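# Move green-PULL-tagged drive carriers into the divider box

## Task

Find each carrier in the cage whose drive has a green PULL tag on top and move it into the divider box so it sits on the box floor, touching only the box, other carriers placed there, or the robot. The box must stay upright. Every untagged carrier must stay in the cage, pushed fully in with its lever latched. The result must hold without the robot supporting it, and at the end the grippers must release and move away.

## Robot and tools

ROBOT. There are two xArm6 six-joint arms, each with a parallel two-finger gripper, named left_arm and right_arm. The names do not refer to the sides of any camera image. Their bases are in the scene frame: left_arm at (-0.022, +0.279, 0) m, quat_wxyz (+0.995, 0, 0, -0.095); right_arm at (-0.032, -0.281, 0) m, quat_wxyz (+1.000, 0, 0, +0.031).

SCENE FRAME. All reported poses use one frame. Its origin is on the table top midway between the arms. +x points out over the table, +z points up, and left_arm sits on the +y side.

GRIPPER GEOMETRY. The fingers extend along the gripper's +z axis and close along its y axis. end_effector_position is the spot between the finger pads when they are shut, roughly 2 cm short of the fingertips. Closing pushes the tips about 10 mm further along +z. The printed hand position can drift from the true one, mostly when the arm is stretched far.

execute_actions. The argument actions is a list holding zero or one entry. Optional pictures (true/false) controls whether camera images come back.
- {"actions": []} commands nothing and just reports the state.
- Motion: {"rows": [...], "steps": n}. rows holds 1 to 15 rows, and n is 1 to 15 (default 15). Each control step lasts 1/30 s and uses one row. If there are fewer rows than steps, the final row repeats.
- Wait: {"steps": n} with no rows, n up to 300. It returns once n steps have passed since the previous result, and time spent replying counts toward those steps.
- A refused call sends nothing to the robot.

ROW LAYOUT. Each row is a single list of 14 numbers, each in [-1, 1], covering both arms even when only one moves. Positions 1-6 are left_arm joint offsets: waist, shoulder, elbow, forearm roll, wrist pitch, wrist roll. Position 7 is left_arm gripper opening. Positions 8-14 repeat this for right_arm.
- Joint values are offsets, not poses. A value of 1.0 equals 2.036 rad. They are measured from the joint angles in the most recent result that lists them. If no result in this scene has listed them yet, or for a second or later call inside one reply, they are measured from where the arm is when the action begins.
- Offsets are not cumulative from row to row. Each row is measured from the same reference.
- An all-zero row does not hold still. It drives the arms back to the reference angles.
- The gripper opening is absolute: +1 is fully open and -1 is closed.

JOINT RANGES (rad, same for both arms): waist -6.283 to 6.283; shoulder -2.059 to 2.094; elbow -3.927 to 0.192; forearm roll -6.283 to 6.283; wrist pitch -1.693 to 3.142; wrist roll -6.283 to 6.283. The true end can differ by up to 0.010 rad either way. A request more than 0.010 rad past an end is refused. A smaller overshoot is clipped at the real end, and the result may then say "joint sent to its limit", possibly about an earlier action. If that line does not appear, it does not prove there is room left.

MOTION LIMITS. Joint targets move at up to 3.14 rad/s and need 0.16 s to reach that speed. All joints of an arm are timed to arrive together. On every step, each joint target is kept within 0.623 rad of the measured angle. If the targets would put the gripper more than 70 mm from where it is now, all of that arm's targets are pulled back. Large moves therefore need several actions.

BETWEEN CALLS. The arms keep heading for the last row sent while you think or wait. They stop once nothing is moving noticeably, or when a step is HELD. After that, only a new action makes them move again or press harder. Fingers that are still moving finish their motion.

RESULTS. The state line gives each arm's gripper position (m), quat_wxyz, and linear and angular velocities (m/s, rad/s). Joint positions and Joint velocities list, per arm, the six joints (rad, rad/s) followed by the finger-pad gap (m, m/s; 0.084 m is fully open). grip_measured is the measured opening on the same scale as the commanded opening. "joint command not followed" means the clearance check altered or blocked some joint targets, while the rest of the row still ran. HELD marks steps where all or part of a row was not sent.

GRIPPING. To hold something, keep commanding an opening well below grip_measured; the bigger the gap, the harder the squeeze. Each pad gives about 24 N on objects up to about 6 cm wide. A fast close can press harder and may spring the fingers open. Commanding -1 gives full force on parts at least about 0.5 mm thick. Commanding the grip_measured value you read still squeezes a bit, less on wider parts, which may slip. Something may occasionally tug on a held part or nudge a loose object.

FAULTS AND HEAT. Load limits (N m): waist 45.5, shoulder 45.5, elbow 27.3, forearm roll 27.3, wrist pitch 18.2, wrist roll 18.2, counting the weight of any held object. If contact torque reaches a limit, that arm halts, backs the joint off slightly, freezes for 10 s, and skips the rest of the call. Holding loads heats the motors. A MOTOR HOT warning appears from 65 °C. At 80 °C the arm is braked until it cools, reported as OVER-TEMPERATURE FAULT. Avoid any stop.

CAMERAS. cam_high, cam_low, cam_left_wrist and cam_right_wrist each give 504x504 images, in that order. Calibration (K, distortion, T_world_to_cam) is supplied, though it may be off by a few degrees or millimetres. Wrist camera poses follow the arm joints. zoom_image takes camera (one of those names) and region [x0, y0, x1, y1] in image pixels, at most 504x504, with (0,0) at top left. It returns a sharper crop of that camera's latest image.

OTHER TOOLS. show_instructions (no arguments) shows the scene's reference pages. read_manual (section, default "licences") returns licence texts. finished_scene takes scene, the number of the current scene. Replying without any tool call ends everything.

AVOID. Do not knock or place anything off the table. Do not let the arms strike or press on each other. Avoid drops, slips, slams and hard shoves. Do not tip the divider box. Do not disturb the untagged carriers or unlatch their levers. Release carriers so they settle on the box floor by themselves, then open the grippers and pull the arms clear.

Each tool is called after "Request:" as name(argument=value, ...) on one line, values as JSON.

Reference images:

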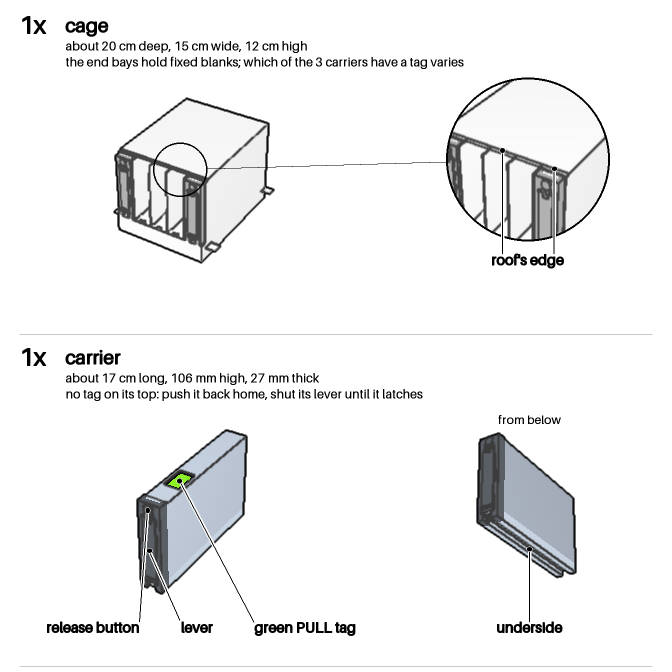

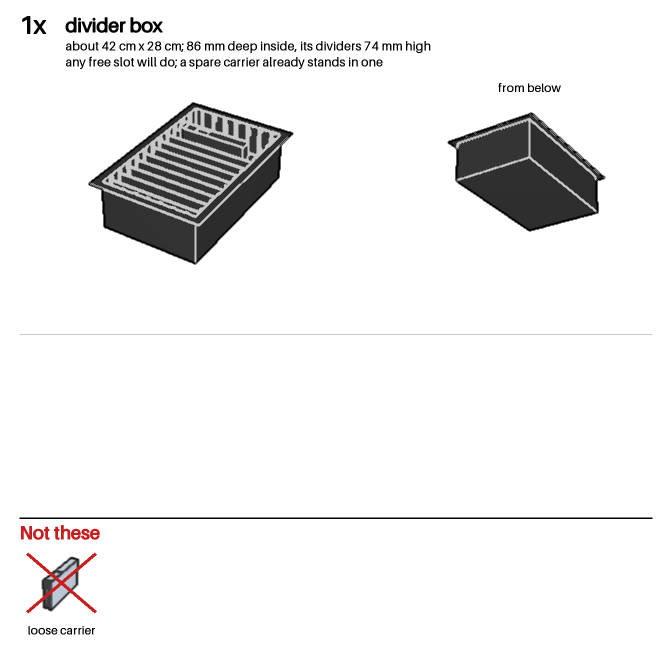

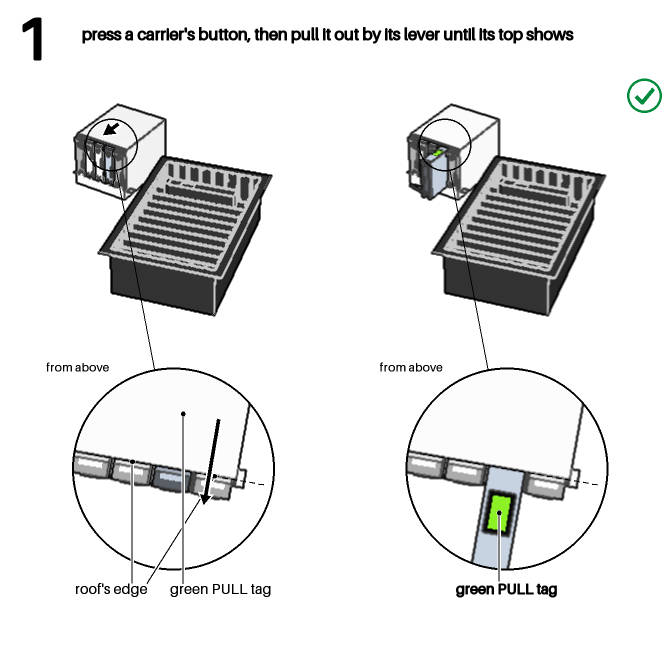

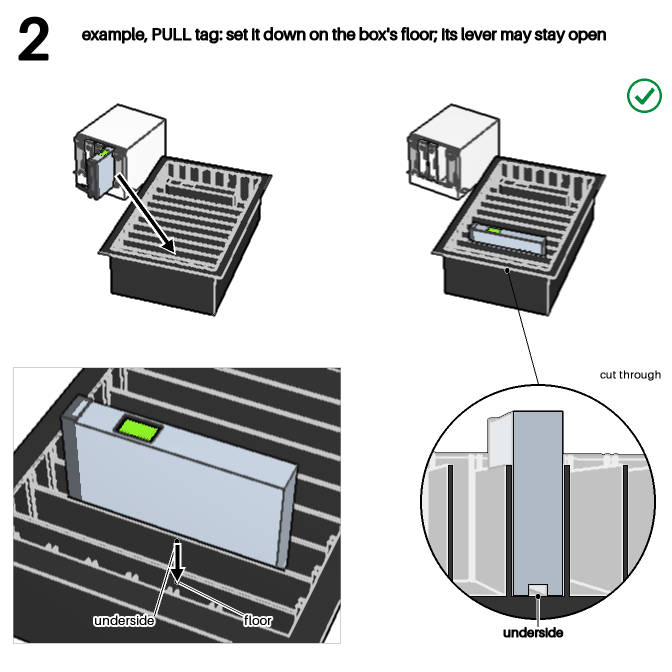

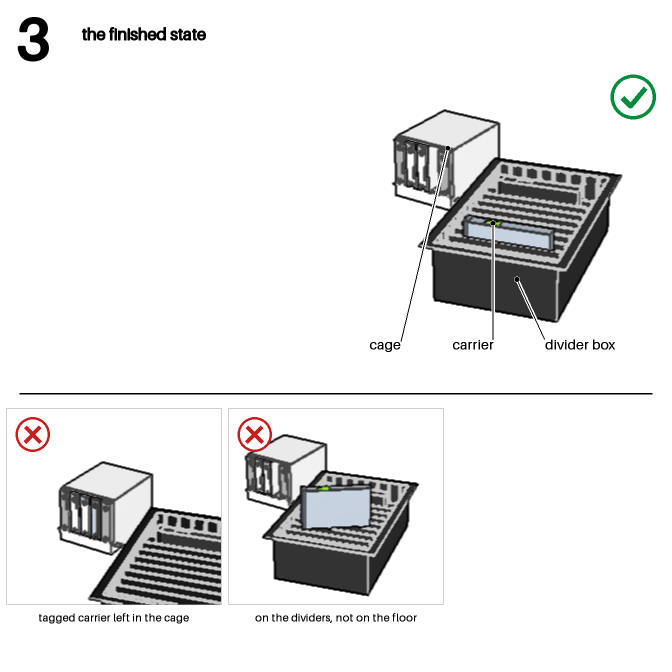

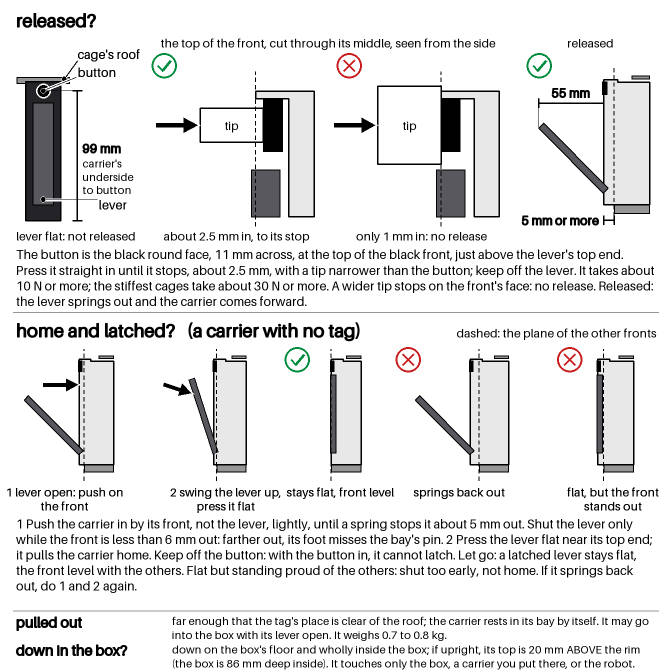

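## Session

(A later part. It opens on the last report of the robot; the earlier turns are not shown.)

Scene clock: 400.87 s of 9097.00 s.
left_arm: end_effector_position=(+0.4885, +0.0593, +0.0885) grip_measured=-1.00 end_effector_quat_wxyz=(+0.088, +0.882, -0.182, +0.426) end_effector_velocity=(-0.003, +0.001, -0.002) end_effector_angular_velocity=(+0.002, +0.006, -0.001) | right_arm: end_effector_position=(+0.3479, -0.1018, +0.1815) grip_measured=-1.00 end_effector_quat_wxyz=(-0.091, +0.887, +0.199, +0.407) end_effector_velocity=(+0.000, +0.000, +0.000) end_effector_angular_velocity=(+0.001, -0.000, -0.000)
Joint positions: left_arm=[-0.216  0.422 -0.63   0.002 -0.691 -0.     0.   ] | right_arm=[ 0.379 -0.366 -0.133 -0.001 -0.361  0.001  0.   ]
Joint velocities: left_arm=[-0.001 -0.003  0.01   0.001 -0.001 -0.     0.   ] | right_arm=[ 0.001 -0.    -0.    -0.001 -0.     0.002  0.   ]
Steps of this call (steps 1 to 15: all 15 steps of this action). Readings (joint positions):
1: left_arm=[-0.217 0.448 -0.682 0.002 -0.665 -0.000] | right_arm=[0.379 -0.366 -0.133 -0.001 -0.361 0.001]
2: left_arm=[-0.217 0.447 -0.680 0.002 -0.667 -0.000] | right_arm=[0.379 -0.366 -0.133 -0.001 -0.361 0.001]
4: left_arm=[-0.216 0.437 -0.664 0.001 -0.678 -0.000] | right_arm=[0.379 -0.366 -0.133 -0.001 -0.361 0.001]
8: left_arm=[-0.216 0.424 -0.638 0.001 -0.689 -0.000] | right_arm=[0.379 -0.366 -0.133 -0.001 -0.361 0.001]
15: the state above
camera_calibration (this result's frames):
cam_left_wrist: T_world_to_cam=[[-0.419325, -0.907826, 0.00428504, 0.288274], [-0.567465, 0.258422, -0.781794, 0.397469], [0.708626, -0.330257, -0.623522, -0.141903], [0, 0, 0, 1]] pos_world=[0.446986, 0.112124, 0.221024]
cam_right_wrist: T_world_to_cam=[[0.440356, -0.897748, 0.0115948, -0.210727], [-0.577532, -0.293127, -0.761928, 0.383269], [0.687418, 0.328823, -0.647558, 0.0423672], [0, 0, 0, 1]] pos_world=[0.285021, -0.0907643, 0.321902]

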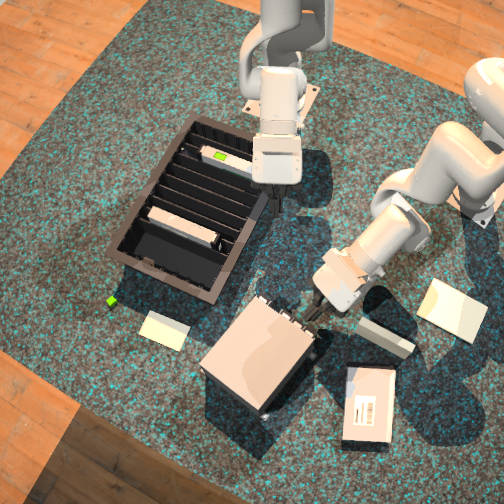

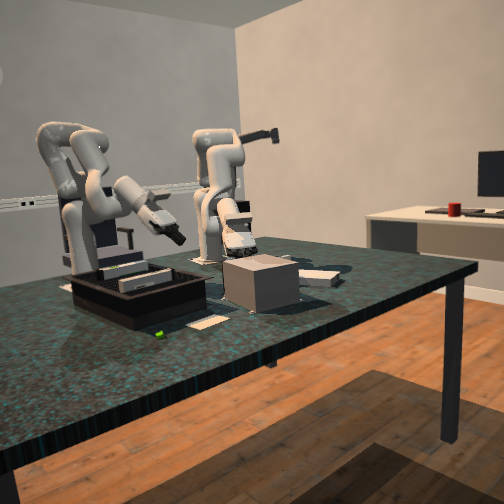

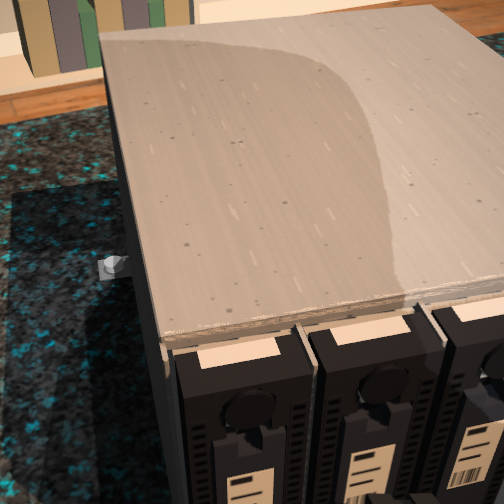

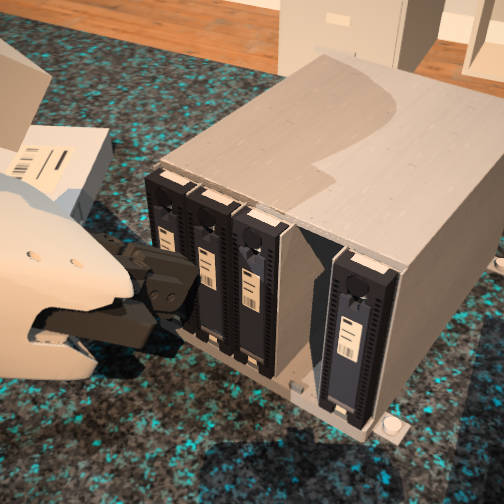

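Request:
execute_actions(actions=[])

Scene clock: 414.57 s of 9097.00 s.
left_arm: end_effector_position=(+0.4879, +0.0594, +0.0881) grip_measured=-1.00 end_effector_quat_wxyz=(+0.088, +0.882, -0.182, +0.425) end_effector_velocity=(+0.000, +0.000, -0.000) end_effector_angular_velocity=(+0.000, +0.001, +0.000) | right_arm: end_effector_position=(+0.3479, -0.1018, +0.1815) grip_measured=-1.00 end_effector_quat_wxyz=(-0.091, +0.887, +0.199, +0.407) end_effector_velocity=(+0.000, +0.000, +0.000) end_effector_angular_velocity=(+0.000, -0.000, -0.000)
Joint positions: left_arm=[-0.217  0.422 -0.629  0.002 -0.691 -0.     0.   ] | right_arm=[ 0.379 -0.366 -0.133 -0.001 -0.361  0.001  0.   ]
Joint velocities: left_arm=[ 0.     0.001 -0.001  0.     0.    -0.     0.   ] | right_arm=[ 0.     0.001 -0.001 -0.     0.     0.001  0.   ]
Steps of this call (steps 1 to 15: the robot went on to your last target; steps 16 to 90: nothing new was sent; then 10.70 s passed at rest). Readings (joint positions):
1: left_arm=[-0.216 0.422 -0.630 0.002 -0.691 -0.000] | right_arm=[0.379 -0.366 -0.133 -0.001 -0.361 0.001]
2: left_arm=[-0.216 0.422 -0.630 0.002 -0.691 -0.000] | right_arm=[0.379 -0.366 -0.133 -0.001 -0.361 0.001]
4: left_arm=[-0.217 0.422 -0.629 0.002 -0.691 -0.000] | right_arm=[0.379 -0.366 -0.133 -0.001 -0.361 0.001]
8: left_arm=[-0.217 0.422 -0.629 0.002 -0.691 -0.000] | right_arm=[0.379 -0.366 -0.133 -0.001 -0.361 0.001]
90: the state above
All arms were judged still, so your last target was given up. Only a new action makes them travel on or press farther. Fingers that are still opening or closing keep moving.
camera_calibration (this result's frames):
cam_left_wrist: T_world_to_cam=[[-0.419539, -0.907727, 0.00429938, 0.288252], [-0.568233, 0.25893, -0.781067, 0.397078], [0.707883, -0.330131, -0.624432, -0.141337], [0, 0, 0, 1]] pos_world=[0.446616, 0.112179, 0.22065]
cam_right_wrist: T_world_to_cam=[[0.440356, -0.897748, 0.0115949, -0.210727], [-0.577532, -0.293127, -0.761928, 0.383269], [0.687418, 0.328823, -0.647558, 0.0423672], [0, 0, 0, 1]] pos_world=[0.285021, -0.0907643, 0.321902]

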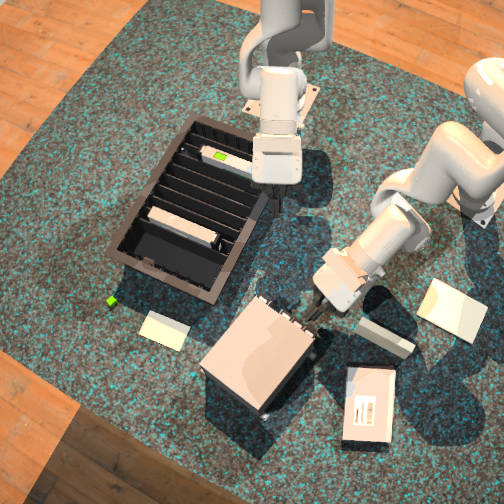

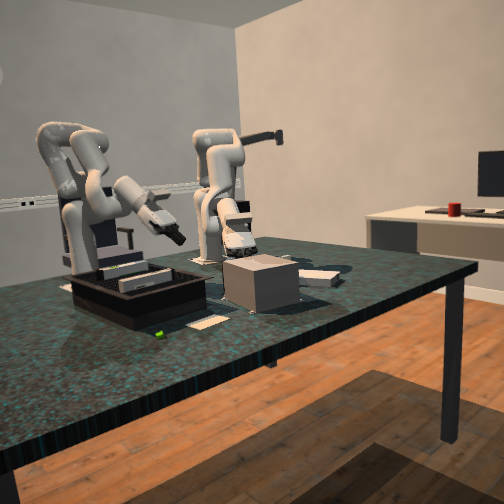

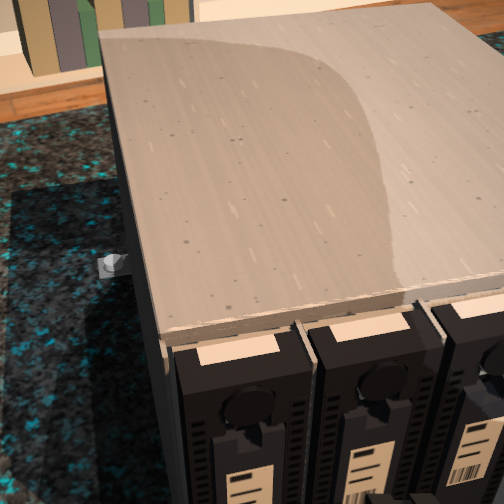

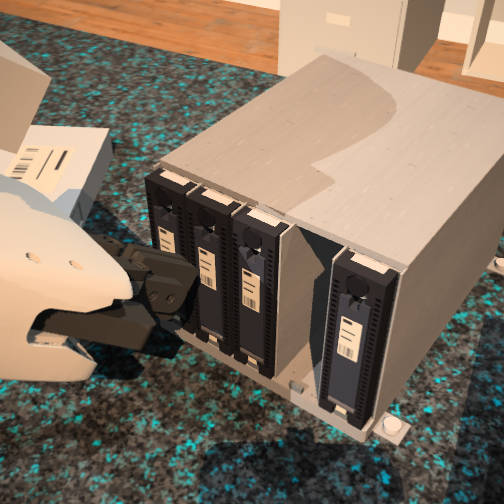

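Request:
execute_actions(actions=[{"rows":[[-0.025,0,0,0,0,0,-1,0,0,0,0,0,0,-1],[-0.05,0,0,0,0,0,-0.5,0,0,0,0,0,0,-1],[-0.05,0,0,0,0,0,0,0,0,0,0,0,0,-1],[-0.05,0,0,0,0,0,0.45,0,0,0,0,0,0,-1],[-0.05,0,0,0,0,0,0.45,0,0,0,0,0,0,-1],[-0.05,0,0,0,0,0,0.45,0,0,0,0,0,0,-1],[-0.05,-0.007,-0.015,0,0.021,0,0.45,0,0,0,0,0,0,-1],[-0.05,-0.0138,-0.0295,0,0.0427,0,0.45,0,0,0,0,0,0,-1]]}], pictures=false)

Request:
execute_actions(actions=[{"steps":20}])

Request:
zoom_image(camera="cam_right_wrist", region=[130,150,380,400])

Scene clock: 422.33 s of 9097.00 s.
left_arm: end_effector_position=(+0.4811, -0.0004, +0.1072) grip_measured=+0.44 end_effector_quat_wxyz=(+0.110, +0.871, -0.226, +0.423) end_effector_velocity=(+0.006, -0.010, +0.004) end_effector_angular_velocity=(+0.023, +0.040, -0.010) | right_arm: end_effector_position=(+0.3479, -0.1018, +0.1815) grip_measured=-1.00 end_effector_quat_wxyz=(-0.091, +0.887, +0.199, +0.407) end_effector_velocity=(-0.000, +0.000, -0.001) end_effector_angular_velocity=(-0.001, +0.001, +0.001)
Joint positions: left_arm=[-0.317  0.395 -0.686  0.002 -0.614 -0.     0.063] | right_arm=[ 0.379 -0.366 -0.133 -0.001 -0.361  0.001  0.   ]
Joint velocities: left_arm=[-0.01  -0.024 -0.042  0.     0.112  0.     0.   ] | right_arm=[ 0.     0.     0.001 -0.    -0.    -0.001  0.   ]
Steps of this call (steps 1 to 90: nothing new was sent; then 4.27 s passed at rest; steps 91 to 105: all 15 steps of this action). Readings (joint positions):
91: left_arm=[-0.217 0.422 -0.629 0.002 -0.691 -0.000] | right_arm=[0.379 -0.366 -0.133 -0.001 -0.361 0.001]
92: left_arm=[-0.219 0.422 -0.629 0.001 -0.691 -0.000] | right_arm=[0.379 -0.366 -0.133 -0.001 -0.361 0.001]
94: left_arm=[-0.246 0.422 -0.629 0.001 -0.691 -0.001] | right_arm=[0.379 -0.366 -0.133 -0.001 -0.361 0.001]
98: left_arm=[-0.305 0.421 -0.631 0.002 -0.687 -0.000] | right_arm=[0.379 -0.366 -0.133 -0.001 -0.361 0.001]
105: the state above

Scene clock: 423.00 s of 9097.00 s.
left_arm: end_effector_position=(+0.4812, -0.0015, +0.1070) grip_measured=+0.44 end_effector_quat_wxyz=(+0.110, +0.872, -0.227, +0.421) end_effector_velocity=(-0.000, -0.000, -0.001) end_effector_angular_velocity=(+0.002, +0.000, -0.001) | right_arm: end_effector_position=(+0.3479, -0.1018, +0.1815) grip_measured=-1.00 end_effector_quat_wxyz=(-0.091, +0.887, +0.199, +0.407) end_effector_velocity=(+0.000, -0.000, +0.000) end_effector_angular_velocity=(+0.000, -0.001, -0.000)
Joint positions: left_arm=[-0.318  0.394 -0.689  0.002 -0.604 -0.     0.063] | right_arm=[ 0.379 -0.366 -0.133 -0.001 -0.361  0.001  0.   ]
Joint velocities: left_arm=[-0.     0.001  0.    -0.     0.     0.002  0.   ] | right_arm=[-0.001 -0.001 -0.    -0.     0.    -0.     0.   ]
Steps of this call (steps 1 to 15: the robot went on to your last target; steps 16 to 20: nothing new was sent). Readings (joint positions):
1: left_arm=[-0.317 0.395 -0.687 0.002 -0.611 -0.000] | right_arm=[0.379 -0.366 -0.133 -0.001 -0.361 0.001]
2: left_arm=[-0.317 0.395 -0.687 0.002 -0.609 -0.000] | right_arm=[0.379 -0.366 -0.133 -0.001 -0.361 0.001]
4: left_arm=[-0.318 0.395 -0.687 0.002 -0.606 -0.000] | right_arm=[0.379 -0.366 -0.133 -0.001 -0.361 0.001]
8: left_arm=[-0.318 0.394 -0.688 0.002 -0.605 -0.000] | right_arm=[0.379 -0.366 -0.133 -0.001 -0.361 0.001]
20: the state above
All arms were judged still, so your last target was given up. Only a new action makes them travel on or press farther. Fingers that are still opening or closing keep moving.
camera_calibration (this result's frames):
cam_left_wrist: T_world_to_cam=[[-0.509554, -0.860429, 0.0041265, 0.273525], [-0.538156, 0.314951, -0.781789, 0.409477], [0.671374, -0.400584, -0.62353, -0.127472], [0, 0, 0, 1]] pos_world=[0.44532, 0.0553206, 0.239514]
cam_right_wrist: T_world_to_cam=[[0.440356, -0.897748, 0.0115948, -0.210727], [-0.577532, -0.293127, -0.761928, 0.383269], [0.687418, 0.328823, -0.647558, 0.0423673], [0, 0, 0, 1]] pos_world=[0.285021, -0.0907643, 0.321902]

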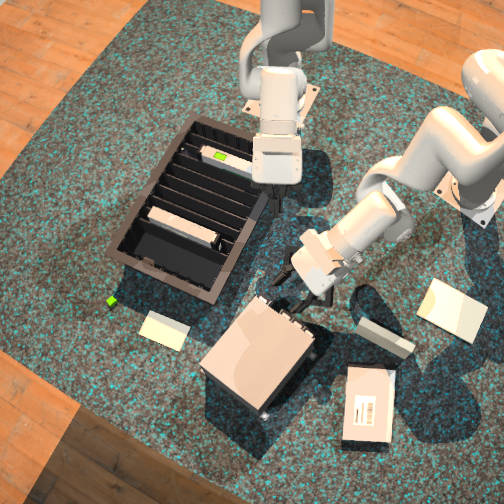

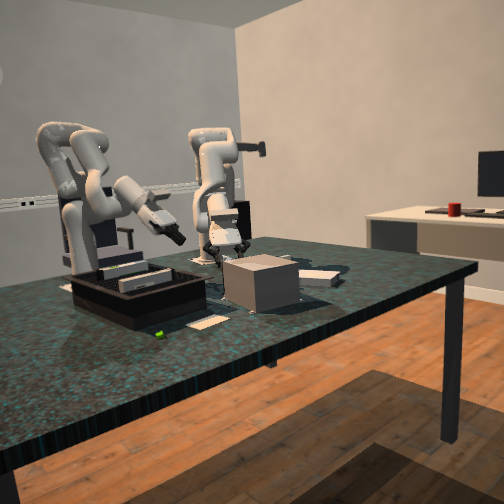

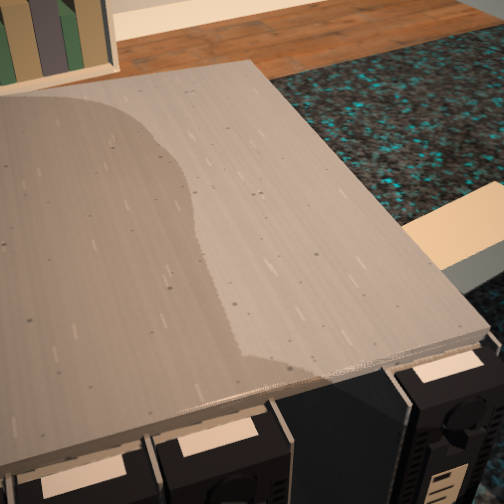

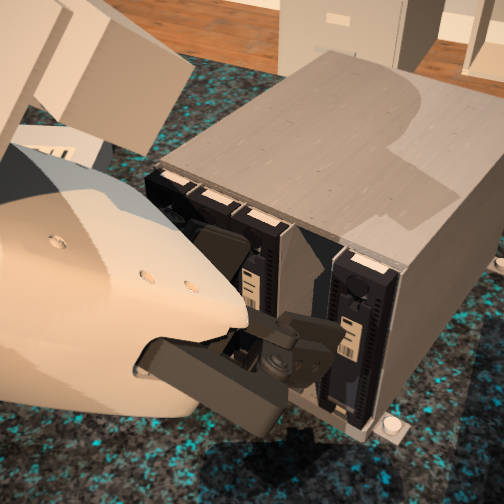

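Region (130, 150, 380, 400) of cam_right_wrist's 504x504 image, scaled by 2.016, with more detail than that image has.

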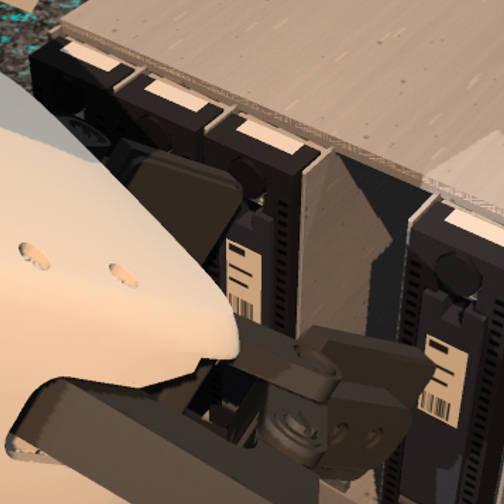

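Press 9 mm, then back.

Request:
execute_actions(actions=[{"rows":[[0,0.002,-0.004,0,0.002,0,0.45,0,0,0,0,0,0,-1],[0,0.004,-0.008,0,0.004,0,0.45,0,0,0,0,0,0,-1],[0,0.006,-0.012,0,0.006,0,0.45,0,0,0,0,0,0,-1],[0,0.007,-0.014,0,0.007,0,0.45,0,0,0,0,0,0,-1],[0,0.008,-0.0157,0,0.0077,0,0.45,0,0,0,0,0,0,-1]]}], pictures=false)

Request:
execute_actions(actions=[{"steps":15}], pictures=false)

Request:
execute_actions(actions=[{"rows":[[0,-0.011,0.021,0,-0.01,0,0.45,0,0,0,0,0,0,-1]]}])

Scene clock: 431.97 s of 9097.00 s.
left_arm: end_effector_position=(+0.4875, -0.0053, +0.1057) grip_measured=+0.45 end_effector_quat_wxyz=(+0.109, +0.872, -0.227, +0.419) end_effector_velocity=(+0.001, -0.001, -0.001) end_effector_angular_velocity=(+0.002, +0.002, -0.001) | right_arm: end_effector_position=(+0.3479, -0.1018, +0.1815) grip_measured=-1.00 end_effector_quat_wxyz=(-0.091, +0.887, +0.199, +0.407) end_effector_velocity=(-0.000, +0.000, -0.001) end_effector_angular_velocity=(-0.000, +0.002, +0.001)
Joint positions: left_arm=[-0.319  0.41  -0.718  0.002 -0.588 -0.001  0.063] | right_arm=[ 0.379 -0.366 -0.133 -0.001 -0.361  0.001  0.   ]
Joint velocities: left_arm=[ 0.     0.005 -0.006  0.     0.003  0.001  0.   ] | right_arm=[ 0.001  0.001  0.    -0.001  0.     0.001  0.   ]
Steps of this call (steps 1 to 90: nothing new was sent; then 5.47 s passed at rest; steps 91 to 105: all 15 steps of this action). Readings (joint positions):
91: left_arm=[-0.318 0.394 -0.689 0.002 -0.604 -0.000] | right_arm=[0.379 -0.366 -0.133 -0.001 -0.361 0.001]
92: left_arm=[-0.318 0.394 -0.690 0.002 -0.604 -0.000] | right_arm=[0.379 -0.366 -0.133 -0.001 -0.361 0.001]
94: left_arm=[-0.318 0.398 -0.696 0.002 -0.600 -0.000] | right_arm=[0.379 -0.366 -0.133 -0.001 -0.361 0.001]
98: left_arm=[-0.319 0.406 -0.711 0.002 -0.592 -0.001] | right_arm=[0.379 -0.366 -0.133 -0.001 -0.361 0.001]
105: the state above

Scene clock: 432.47 s of 9097.00 s.
left_arm: end_effector_position=(+0.4880, -0.0055, +0.1061) grip_measured=+0.45 end_effector_quat_wxyz=(+0.109, +0.872, -0.227, +0.419) end_effector_velocity=(+0.000, -0.000, +0.000) end_effector_angular_velocity=(-0.000, -0.001, -0.000) | right_arm: end_effector_position=(+0.3479, -0.1018, +0.1815) grip_measured=-1.00 end_effector_quat_wxyz=(-0.091, +0.887, +0.199, +0.407) end_effector_velocity=(-0.000, -0.000, -0.001) end_effector_angular_velocity=(+0.000, +0.002, -0.001)
Joint positions: left_arm=[-0.319  0.411 -0.719  0.002 -0.588 -0.001  0.063] | right_arm=[ 0.379 -0.366 -0.133 -0.001 -0.361  0.001  0.   ]
Joint velocities: left_arm=[ 0.    -0.    -0.001 -0.     0.     0.     0.   ] | right_arm=[ 0.     0.002  0.     0.002 -0.     0.     0.   ]
Steps of this call (steps 1 to 15: the robot went on to your last target). Readings (joint positions):
1: left_arm=[-0.319 0.410 -0.718 0.002 -0.588 -0.001] | right_arm=[0.379 -0.366 -0.133 -0.001 -0.361 0.001]
2: left_arm=[-0.319 0.410 -0.718 0.002 -0.588 -0.001] | right_arm=[0.379 -0.366 -0.133 -0.001 -0.361 0.001]
4: left_arm=[-0.319 0.410 -0.718 0.002 -0.588 -0.001] | right_arm=[0.379 -0.366 -0.133 -0.001 -0.361 0.001]
8: left_arm=[-0.319 0.411 -0.719 0.002 -0.588 -0.001] | right_arm=[0.379 -0.366 -0.133 -0.001 -0.361 0.001]
15: the state above
All arms were judged still, so your last target was given up. Only a new action makes them travel on or press farther. Fingers that are still opening or closing keep moving.

Scene clock: 432.97 s of 9097.00 s.
left_arm: end_effector_position=(+0.4797, -0.0006, +0.1089) grip_measured=+0.44 end_effector_quat_wxyz=(+0.110, +0.871, -0.227, +0.422) end_effector_velocity=(-0.007, +0.003, -0.008) end_effector_angular_velocity=(+0.010, +0.020, +0.001) | right_arm: end_effector_position=(+0.3479, -0.1018, +0.1815) grip_measured=-1.00 end_effector_quat_wxyz=(-0.091, +0.887, +0.199, +0.407) end_effector_velocity=(-0.000, +0.000, -0.001) end_effector_angular_velocity=(+0.000, +0.002, -0.000)
Joint positions: left_arm=[-0.318  0.387 -0.68   0.002 -0.61  -0.     0.063] | right_arm=[ 0.379 -0.366 -0.133 -0.001 -0.361  0.001  0.   ]
Joint velocities: left_arm=[-0.001 -0.001  0.019 -0.001  0.004 -0.002  0.   ] | right_arm=[ 0.     0.001  0.    -0.    -0.     0.001  0.   ]
Steps of this call (steps 1 to 15: all 15 steps of this action). Readings (joint positions):
1: left_arm=[-0.319 0.411 -0.719 0.002 -0.588 -0.001] | right_arm=[0.379 -0.366 -0.133 -0.001 -0.361 0.001]
2: left_arm=[-0.319 0.409 -0.717 0.002 -0.590 -0.001] | right_arm=[0.379 -0.366 -0.133 -0.001 -0.361 0.001]
4: left_arm=[-0.318 0.401 -0.704 0.002 -0.597 -0.000] | right_arm=[0.379 -0.366 -0.133 -0.001 -0.361 0.001]
8: left_arm=[-0.318 0.390 -0.689 0.002 -0.608 -0.000] | right_arm=[0.379 -0.366 -0.133 -0.001 -0.361 0.001]
15: the state above
camera_calibration (this result's frames):
cam_left_wrist: T_world_to_cam=[[-0.509625, -0.860388, 0.00387884, 0.273564], [-0.535138, 0.313437, -0.784465, 0.408727], [0.673728, -0.401859, -0.620161, -0.126407], [0, 0, 0, 1]] pos_world=[0.443305, 0.0564628, 0.241178]
cam_right_wrist: T_world_to_cam=[[0.440356, -0.897749, 0.0115948, -0.210727], [-0.577532, -0.293126, -0.761928, 0.38327], [0.687418, 0.328823, -0.647558, 0.0423672], [0, 0, 0, 1]] pos_world=[0.285021, -0.0907643, 0.321902]

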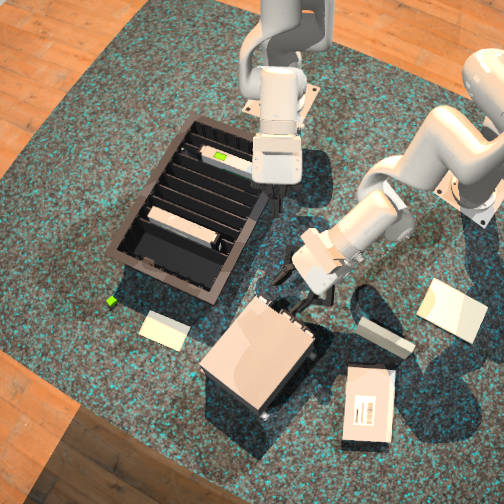

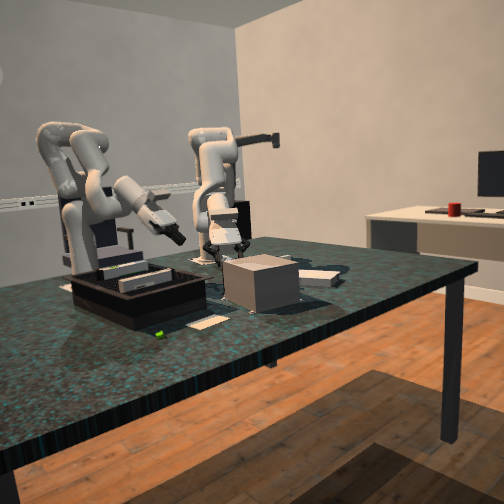

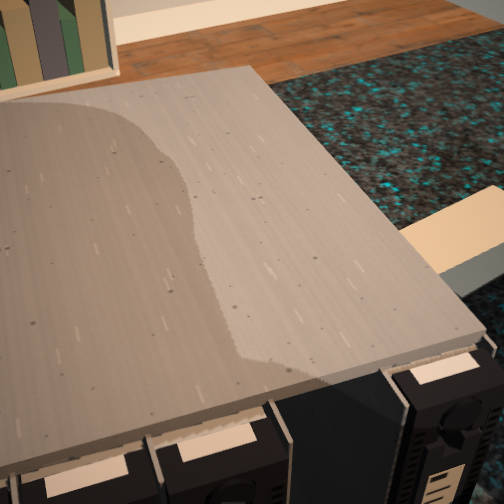

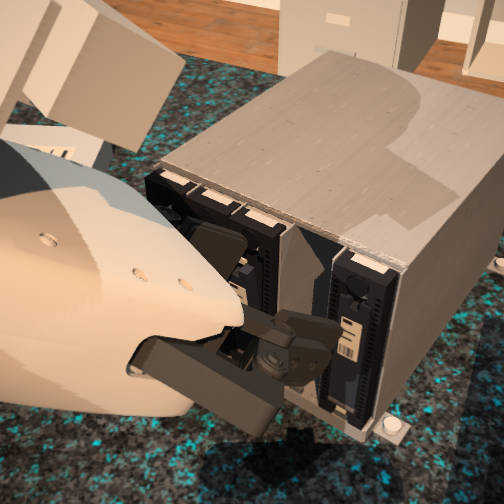

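Request:
execute_actions(actions=[{"rows":[[0,-0.03,0,0,0,0,0.45,0,0,0,0,0,0,-1],[0,-0.06,0,0,0,0,0.45,0,0,0,0,0,0,-1],[0,-0.09,0,0,0,0,0.45,0,0,0,0,0,0,-1],[0,-0.12,0,0,0,0,0.45,0,0,0,0,0,0,-1],[0,-0.19,0,0,0,0,0.45,0,0,0,0,0,0,-1]]}], pictures=false)

Request:
execute_actions(actions=[{"rows":[[0.015,0,-0.33,0,0.3,-0.14,0,0,0,0,0,0,0,-1]]}], pictures=false)

Request:
execute_actions(actions=[{"steps":30}], pictures=false)

Scene clock: 439.73 s of 9097.00 s.
left_arm: end_effector_position=(+0.4982, -0.0108, +0.2766) grip_measured=+0.44 end_effector_quat_wxyz=(+0.141, +0.802, -0.209, +0.541) end_effector_velocity=(-0.005, +0.002, +0.408) end_effector_angular_velocity=(-0.333, -0.602, -0.001) | right_arm: end_effector_position=(+0.3479, -0.1018, +0.1815) grip_measured=-1.00 end_effector_quat_wxyz=(-0.091, +0.887, +0.199, +0.407) end_effector_velocity=(+0.000, -0.001, -0.001) end_effector_angular_velocity=(+0.000, +0.002, -0.003)
Joint positions: left_arm=[-0.318  0.102 -0.68   0.002 -0.609 -0.     0.063] | right_arm=[ 0.379 -0.366 -0.133 -0.001 -0.361  0.001  0.   ]
Joint velocities: left_arm=[-0.    -0.679 -0.004  0.001 -0.005  0.001  0.   ] | right_arm=[-0.001  0.001  0.001  0.002 -0.    -0.     0.   ]
Steps of this call (steps 1 to 15: the robot went on to your last target; steps 16 to 90: nothing new was sent; then 3.27 s passed at rest; steps 91 to 105: all 15 steps of this action). Readings (joint positions):
91: left_arm=[-0.319 0.388 -0.677 0.002 -0.608 -0.001] | right_arm=[0.379 -0.366 -0.133 -0.001 -0.361 0.001]
92: left_arm=[-0.319 0.386 -0.676 0.002 -0.608 -0.001] | right_arm=[0.379 -0.366 -0.133 -0.001 -0.361 0.001]
94: left_arm=[-0.318 0.357 -0.672 0.002 -0.606 -0.001] | right_arm=[0.379 -0.366 -0.133 -0.001 -0.361 0.001]
98: left_arm=[-0.318 0.261 -0.679 0.002 -0.608 -0.001] | right_arm=[0.379 -0.366 -0.133 -0.001 -0.361 0.001]
105: the state above

Scene clock: 440.23 s of 9097.00 s.
left_arm: end_effector_position=(+0.5737, -0.0367, +0.4308) grip_measured=-0.01 end_effector_quat_wxyz=(+0.194, +0.804, -0.120, +0.549) end_effector_velocity=(+0.131, -0.032, +0.339) end_effector_angular_velocity=(-0.392, +0.167, +0.194) | right_arm: end_effector_position=(+0.3479, -0.1018, +0.1815) grip_measured=-1.00 end_effector_quat_wxyz=(-0.091, +0.887, +0.199, +0.407) end_effector_velocity=(+0.000, -0.000, +0.000) end_effector_angular_velocity=(-0.000, -0.001, +0.000)
Joint positions: left_arm=[-0.297  0.084 -1.126  0.002 -0.2   -0.192  0.044] | right_arm=[ 0.379 -0.366 -0.133 -0.001 -0.361  0.001  0.   ]
Joint velocities: left_arm=[ 0.048  0.086 -1.089 -0.     0.967 -0.449  0.   ] | right_arm=[-0.     0.    -0.001  0.     0.    -0.001  0.   ]
Steps of this call (steps 1 to 15: all 15 steps of this action). Readings (joint positions):
1: left_arm=[-0.318 0.079 -0.680 0.002 -0.609 -0.000] | right_arm=[0.379 -0.366 -0.133 -0.001 -0.361 0.001]
2: left_arm=[-0.318 0.059 -0.683 0.002 -0.606 -0.003] | right_arm=[0.379 -0.366 -0.133 -0.001 -0.361 0.001]
4: left_arm=[-0.316 0.043 -0.719 0.002 -0.567 -0.022] | right_arm=[0.379 -0.366 -0.133 -0.001 -0.361 0.001]
8: left_arm=[-0.308 0.064 -0.874 0.002 -0.425 -0.088] | right_arm=[0.379 -0.366 -0.133 -0.001 -0.361 0.001]
15: the state above

Scene clock: 441.23 s of 9097.00 s.
left_arm: end_effector_position=(+0.5942, -0.0398, +0.5025) grip_measured=-0.01 end_effector_quat_wxyz=(+0.217, +0.808, -0.079, +0.543) end_effector_velocity=(-0.000, +0.000, +0.001) end_effector_angular_velocity=(-0.001, -0.001, +0.000) | right_arm: end_effector_position=(+0.3479, -0.1018, +0.1815) grip_measured=-1.00 end_effector_quat_wxyz=(-0.091, +0.887, +0.199, +0.407) end_effector_velocity=(-0.000, +0.000, +0.000) end_effector_angular_velocity=(-0.000, -0.000, +0.001)
Joint positions: left_arm=[-0.288  0.102 -1.352  0.002  0.001 -0.285  0.044] | right_arm=[ 0.379 -0.366 -0.133 -0.001 -0.361  0.001  0.   ]
Joint velocities: left_arm=[-0.    -0.001 -0.001 -0.     0.    -0.001 -0.   ] | right_arm=[ 0.001  0.001 -0.001 -0.001 -0.     0.001  0.   ]
Steps of this call (steps 1 to 30: the robot went on to your last target). Readings (joint positions):
1: left_arm=[-0.296 0.087 -1.163 0.002 -0.167 -0.207] | right_arm=[0.379 -0.366 -0.133 -0.001 -0.361 0.001]
2: left_arm=[-0.294 0.090 -1.199 0.002 -0.135 -0.222] | right_arm=[0.379 -0.366 -0.133 -0.001 -0.361 0.001]
4: left_arm=[-0.291 0.095 -1.268 0.002 -0.075 -0.250] | right_arm=[0.379 -0.366 -0.133 -0.001 -0.361 0.001]
8: left_arm=[-0.288 0.098 -1.336 0.002 -0.016 -0.278] | right_arm=[0.379 -0.366 -0.133 -0.001 -0.361 0.001]
30: the state above
All arms were judged still, so your last target was given up. Only a new action makes them travel on or press farther. Fingers that are still opening or closing keep moving.

Request:
execute_actions(actions=[{"rows":[[0,0.04,-0.007,0,0.521,-0.0035,0,0,0,0,0,0,0,-1]]}], pictures=false)

Request:
execute_actions(actions=[{"steps":30}], pictures=false)

Request:
execute_actions(actions=[{"rows":[[0,0.059,0,0,0,0,0,0,0,0,0,0,0,-1]]}], pictures=false)

Request:
execute_actions(actions=[{"steps":15}])

Scene clock: 446.87 s of 9097.00 s.
left_arm: end_effector_position=(+0.5650, -0.0244, +0.3426) grip_measured=-0.01 end_effector_quat_wxyz=(+0.124, +0.939, -0.089, +0.309) end_effector_velocity=(-0.176, +0.092, -0.356) end_effector_angular_velocity=(+0.677, +1.314, +0.007) | right_arm: end_effector_position=(+0.3479, -0.1018, +0.1815) grip_measured=-1.00 end_effector_quat_wxyz=(-0.091, +0.887, +0.199, +0.407) end_effector_velocity=(-0.000, -0.000, -0.000) end_effector_angular_velocity=(+0.001, +0.001, -0.001)
Joint positions: left_arm=[-0.288  0.154 -1.36   0.002  0.527 -0.29   0.044] | right_arm=[ 0.379 -0.366 -0.133 -0.001 -0.361  0.001  0.   ]
Joint velocities: left_arm=[-0.     0.086 -0.009  0.     1.4   -0.006 -0.   ] | right_arm=[-0.     0.001  0.     0.001  0.     0.001  0.   ]
Steps of this call (steps 1 to 90: nothing new was sent; then 2.13 s passed at rest; steps 91 to 105: all 15 steps of this action). Readings (joint positions):
91: left_arm=[-0.288 0.102 -1.352 0.002 0.002 -0.285] | right_arm=[0.379 -0.366 -0.133 -0.001 -0.361 0.001]
92: left_arm=[-0.288 0.102 -1.352 0.002 0.005 -0.285] | right_arm=[0.379 -0.366 -0.133 -0.001 -0.361 0.001]
94: left_arm=[-0.288 0.105 -1.355 0.002 0.046 -0.286] | right_arm=[0.379 -0.366 -0.133 -0.001 -0.361 0.001]
98: left_arm=[-0.288 0.128 -1.356 0.002 0.215 -0.288] | right_arm=[0.379 -0.366 -0.133 -0.001 -0.361 0.001]
105: the state above

Scene clock: 447.87 s of 9097.00 s.
left_arm: end_effector_position=(+0.4722, +0.0239, +0.2387) grip_measured=-0.01 end_effector_quat_wxyz=(+0.022, +0.994, -0.093, +0.056) end_effector_velocity=(-0.000, +0.000, -0.001) end_effector_angular_velocity=(+0.001, +0.003, +0.001) | right_arm: end_effector_position=(+0.3479, -0.1018, +0.1815) grip_measured=-1.00 end_effector_quat_wxyz=(-0.091, +0.887, +0.199, +0.407) end_effector_velocity=(+0.000, -0.000, +0.000) end_effector_angular_velocity=(+0.001, -0.001, -0.001)
Joint positions: left_arm=[-0.288  0.183 -1.366  0.002  1.062 -0.293  0.044] | right_arm=[ 0.379 -0.366 -0.133 -0.001 -0.361  0.001  0.   ]
Joint velocities: left_arm=[ 0.     0.001  0.001 -0.     0.001 -0.001 -0.   ] | right_arm=[-0.001  0.    -0.001  0.    -0.     0.001  0.   ]
Steps of this call (steps 1 to 30: the robot went on to your last target). Readings (joint positions):
1: left_arm=[-0.288 0.156 -1.361 0.002 0.574 -0.290] | right_arm=[0.379 -0.366 -0.133 -0.001 -0.361 0.001]
2: left_arm=[-0.288 0.159 -1.361 0.002 0.622 -0.290] | right_arm=[0.379 -0.366 -0.133 -0.001 -0.361 0.001]
4: left_arm=[-0.288 0.164 -1.362 0.002 0.717 -0.291] | right_arm=[0.379 -0.366 -0.133 -0.001 -0.361 0.001]
8: left_arm=[-0.288 0.175 -1.364 0.002 0.909 -0.292] | right_arm=[0.379 -0.366 -0.133 -0.001 -0.361 0.001]
30: the state above

Scene clock: 448.37 s of 9097.00 s.
left_arm: end_effector_position=(+0.4666, +0.0268, +0.1747) grip_measured=-0.01 end_effector_quat_wxyz=(+0.001, +0.996, -0.093, +0.003) end_effector_velocity=(-0.005, +0.003, -0.013) end_effector_angular_velocity=(+0.013, +0.026, +0.001) | right_arm: end_effector_position=(+0.3479, -0.1018, +0.1815) grip_measured=-1.00 end_effector_quat_wxyz=(-0.091, +0.887, +0.199, +0.407) end_effector_velocity=(+0.000, +0.000, +0.001) end_effector_angular_velocity=(+0.001, -0.001, +0.000)
Joint positions: left_arm=[-0.288  0.3   -1.368  0.002  1.062 -0.293  0.044] | right_arm=[ 0.379 -0.366 -0.133 -0.001 -0.361  0.001  0.   ]
Joint velocities: left_arm=[-0.001  0.015  0.012  0.     0.002 -0.002 -0.   ] | right_arm=[ 0.    -0.001 -0.001  0.     0.     0.     0.   ]
Steps of this call (steps 1 to 15: all 15 steps of this action). Readings (joint positions):
1: left_arm=[-0.288 0.183 -1.366 0.002 1.062 -0.293] | right_arm=[0.379 -0.366 -0.133 -0.001 -0.361 0.001]
2: left_arm=[-0.288 0.186 -1.367 0.002 1.062 -0.293] | right_arm=[0.379 -0.366 -0.133 -0.001 -0.361 0.001]
4: left_arm=[-0.288 0.215 -1.373 0.002 1.061 -0.293] | right_arm=[0.379 -0.366 -0.133 -0.001 -0.361 0.001]
8: left_arm=[-0.288 0.292 -1.357 0.002 1.063 -0.293] | right_arm=[0.379 -0.366 -0.133 -0.001 -0.361 0.001]
15: the state above

Scene clock: 448.87 s of 9097.00 s.
left_arm: end_effector_position=(+0.4656, +0.0273, +0.1723) grip_measured=-0.01 end_effector_quat_wxyz=(-0.000, +0.996, -0.093, +0.001) end_effector_velocity=(-0.000, -0.000, -0.000) end_effector_angular_velocity=(+0.000, +0.000, -0.001) | right_arm: end_effector_position=(+0.3479, -0.1018, +0.1815) grip_measured=-1.00 end_effector_quat_wxyz=(-0.091, +0.887, +0.199, +0.407) end_effector_velocity=(-0.000, +0.000, +0.000) end_effector_angular_velocity=(-0.001, -0.001, +0.002)
Joint positions: left_arm=[-0.288  0.303 -1.366  0.002  1.062 -0.293  0.044] | right_arm=[ 0.379 -0.366 -0.133 -0.001 -0.361  0.001  0.   ]
Joint velocities: left_arm=[-0.001  0.     0.     0.    -0.     0.    -0.   ] | right_arm=[ 0.001 -0.001  0.001 -0.001  0.    -0.001  0.   ]
Steps of this call (steps 1 to 15: the robot went on to your last target). Readings (joint positions):
1: left_arm=[-0.288 0.301 -1.368 0.002 1.062 -0.293] | right_arm=[0.379 -0.366 -0.133 -0.001 -0.361 0.001]
2: left_arm=[-0.288 0.301 -1.367 0.002 1.062 -0.293] | right_arm=[0.379 -0.366 -0.133 -0.001 -0.361 0.001]
4: left_arm=[-0.288 0.302 -1.366 0.002 1.062 -0.293] | right_arm=[0.379 -0.366 -0.133 -0.001 -0.361 0.001]
8: left_arm=[-0.288 0.303 -1.366 0.002 1.062 -0.293] | right_arm=[0.379 -0.366 -0.133 -0.001 -0.361 0.001]
15: the state above
All arms were judged still, so your last target was given up. Only a new action makes them travel on or press farther. Fingers that are still opening or closing keep moving.
camera_calibration (this result's frames):
cam_left_wrist: T_world_to_cam=[[-0.196795, -0.980217, 0.0211121, 0.144762], [-0.980434, 0.196846, 0.000328178, 0.517465], [-0.00447752, -0.0206344, -0.999777, 0.304366], [0, 0, 0, 1]] pos_world=[0.537192, 0.0463179, 0.301072]
cam_right_wrist: T_world_to_cam=[[0.440356, -0.897749, 0.0115947, -0.210726], [-0.577532, -0.293126, -0.761928, 0.38327], [0.687419, 0.328823, -0.647558, 0.0423671], [0, 0, 0, 1]] pos_world=[0.285021, -0.0907643, 0.321902]

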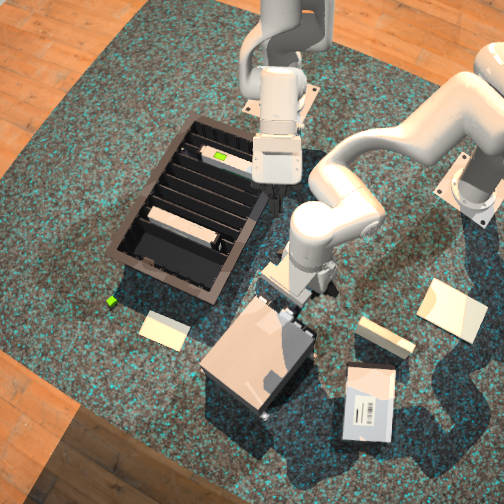

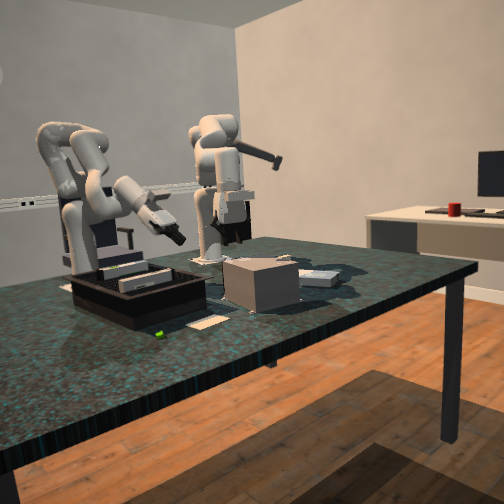

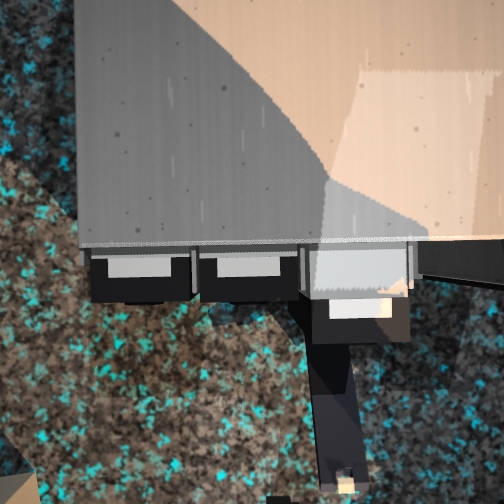

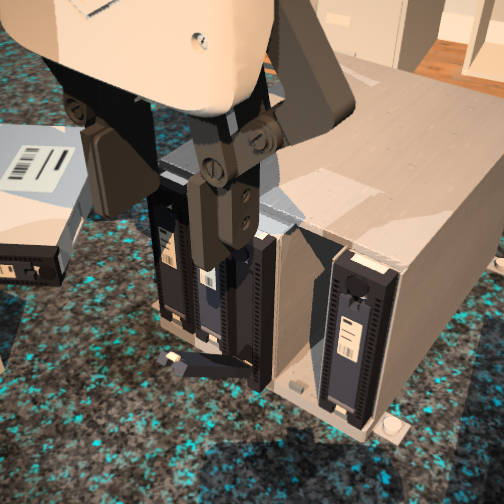

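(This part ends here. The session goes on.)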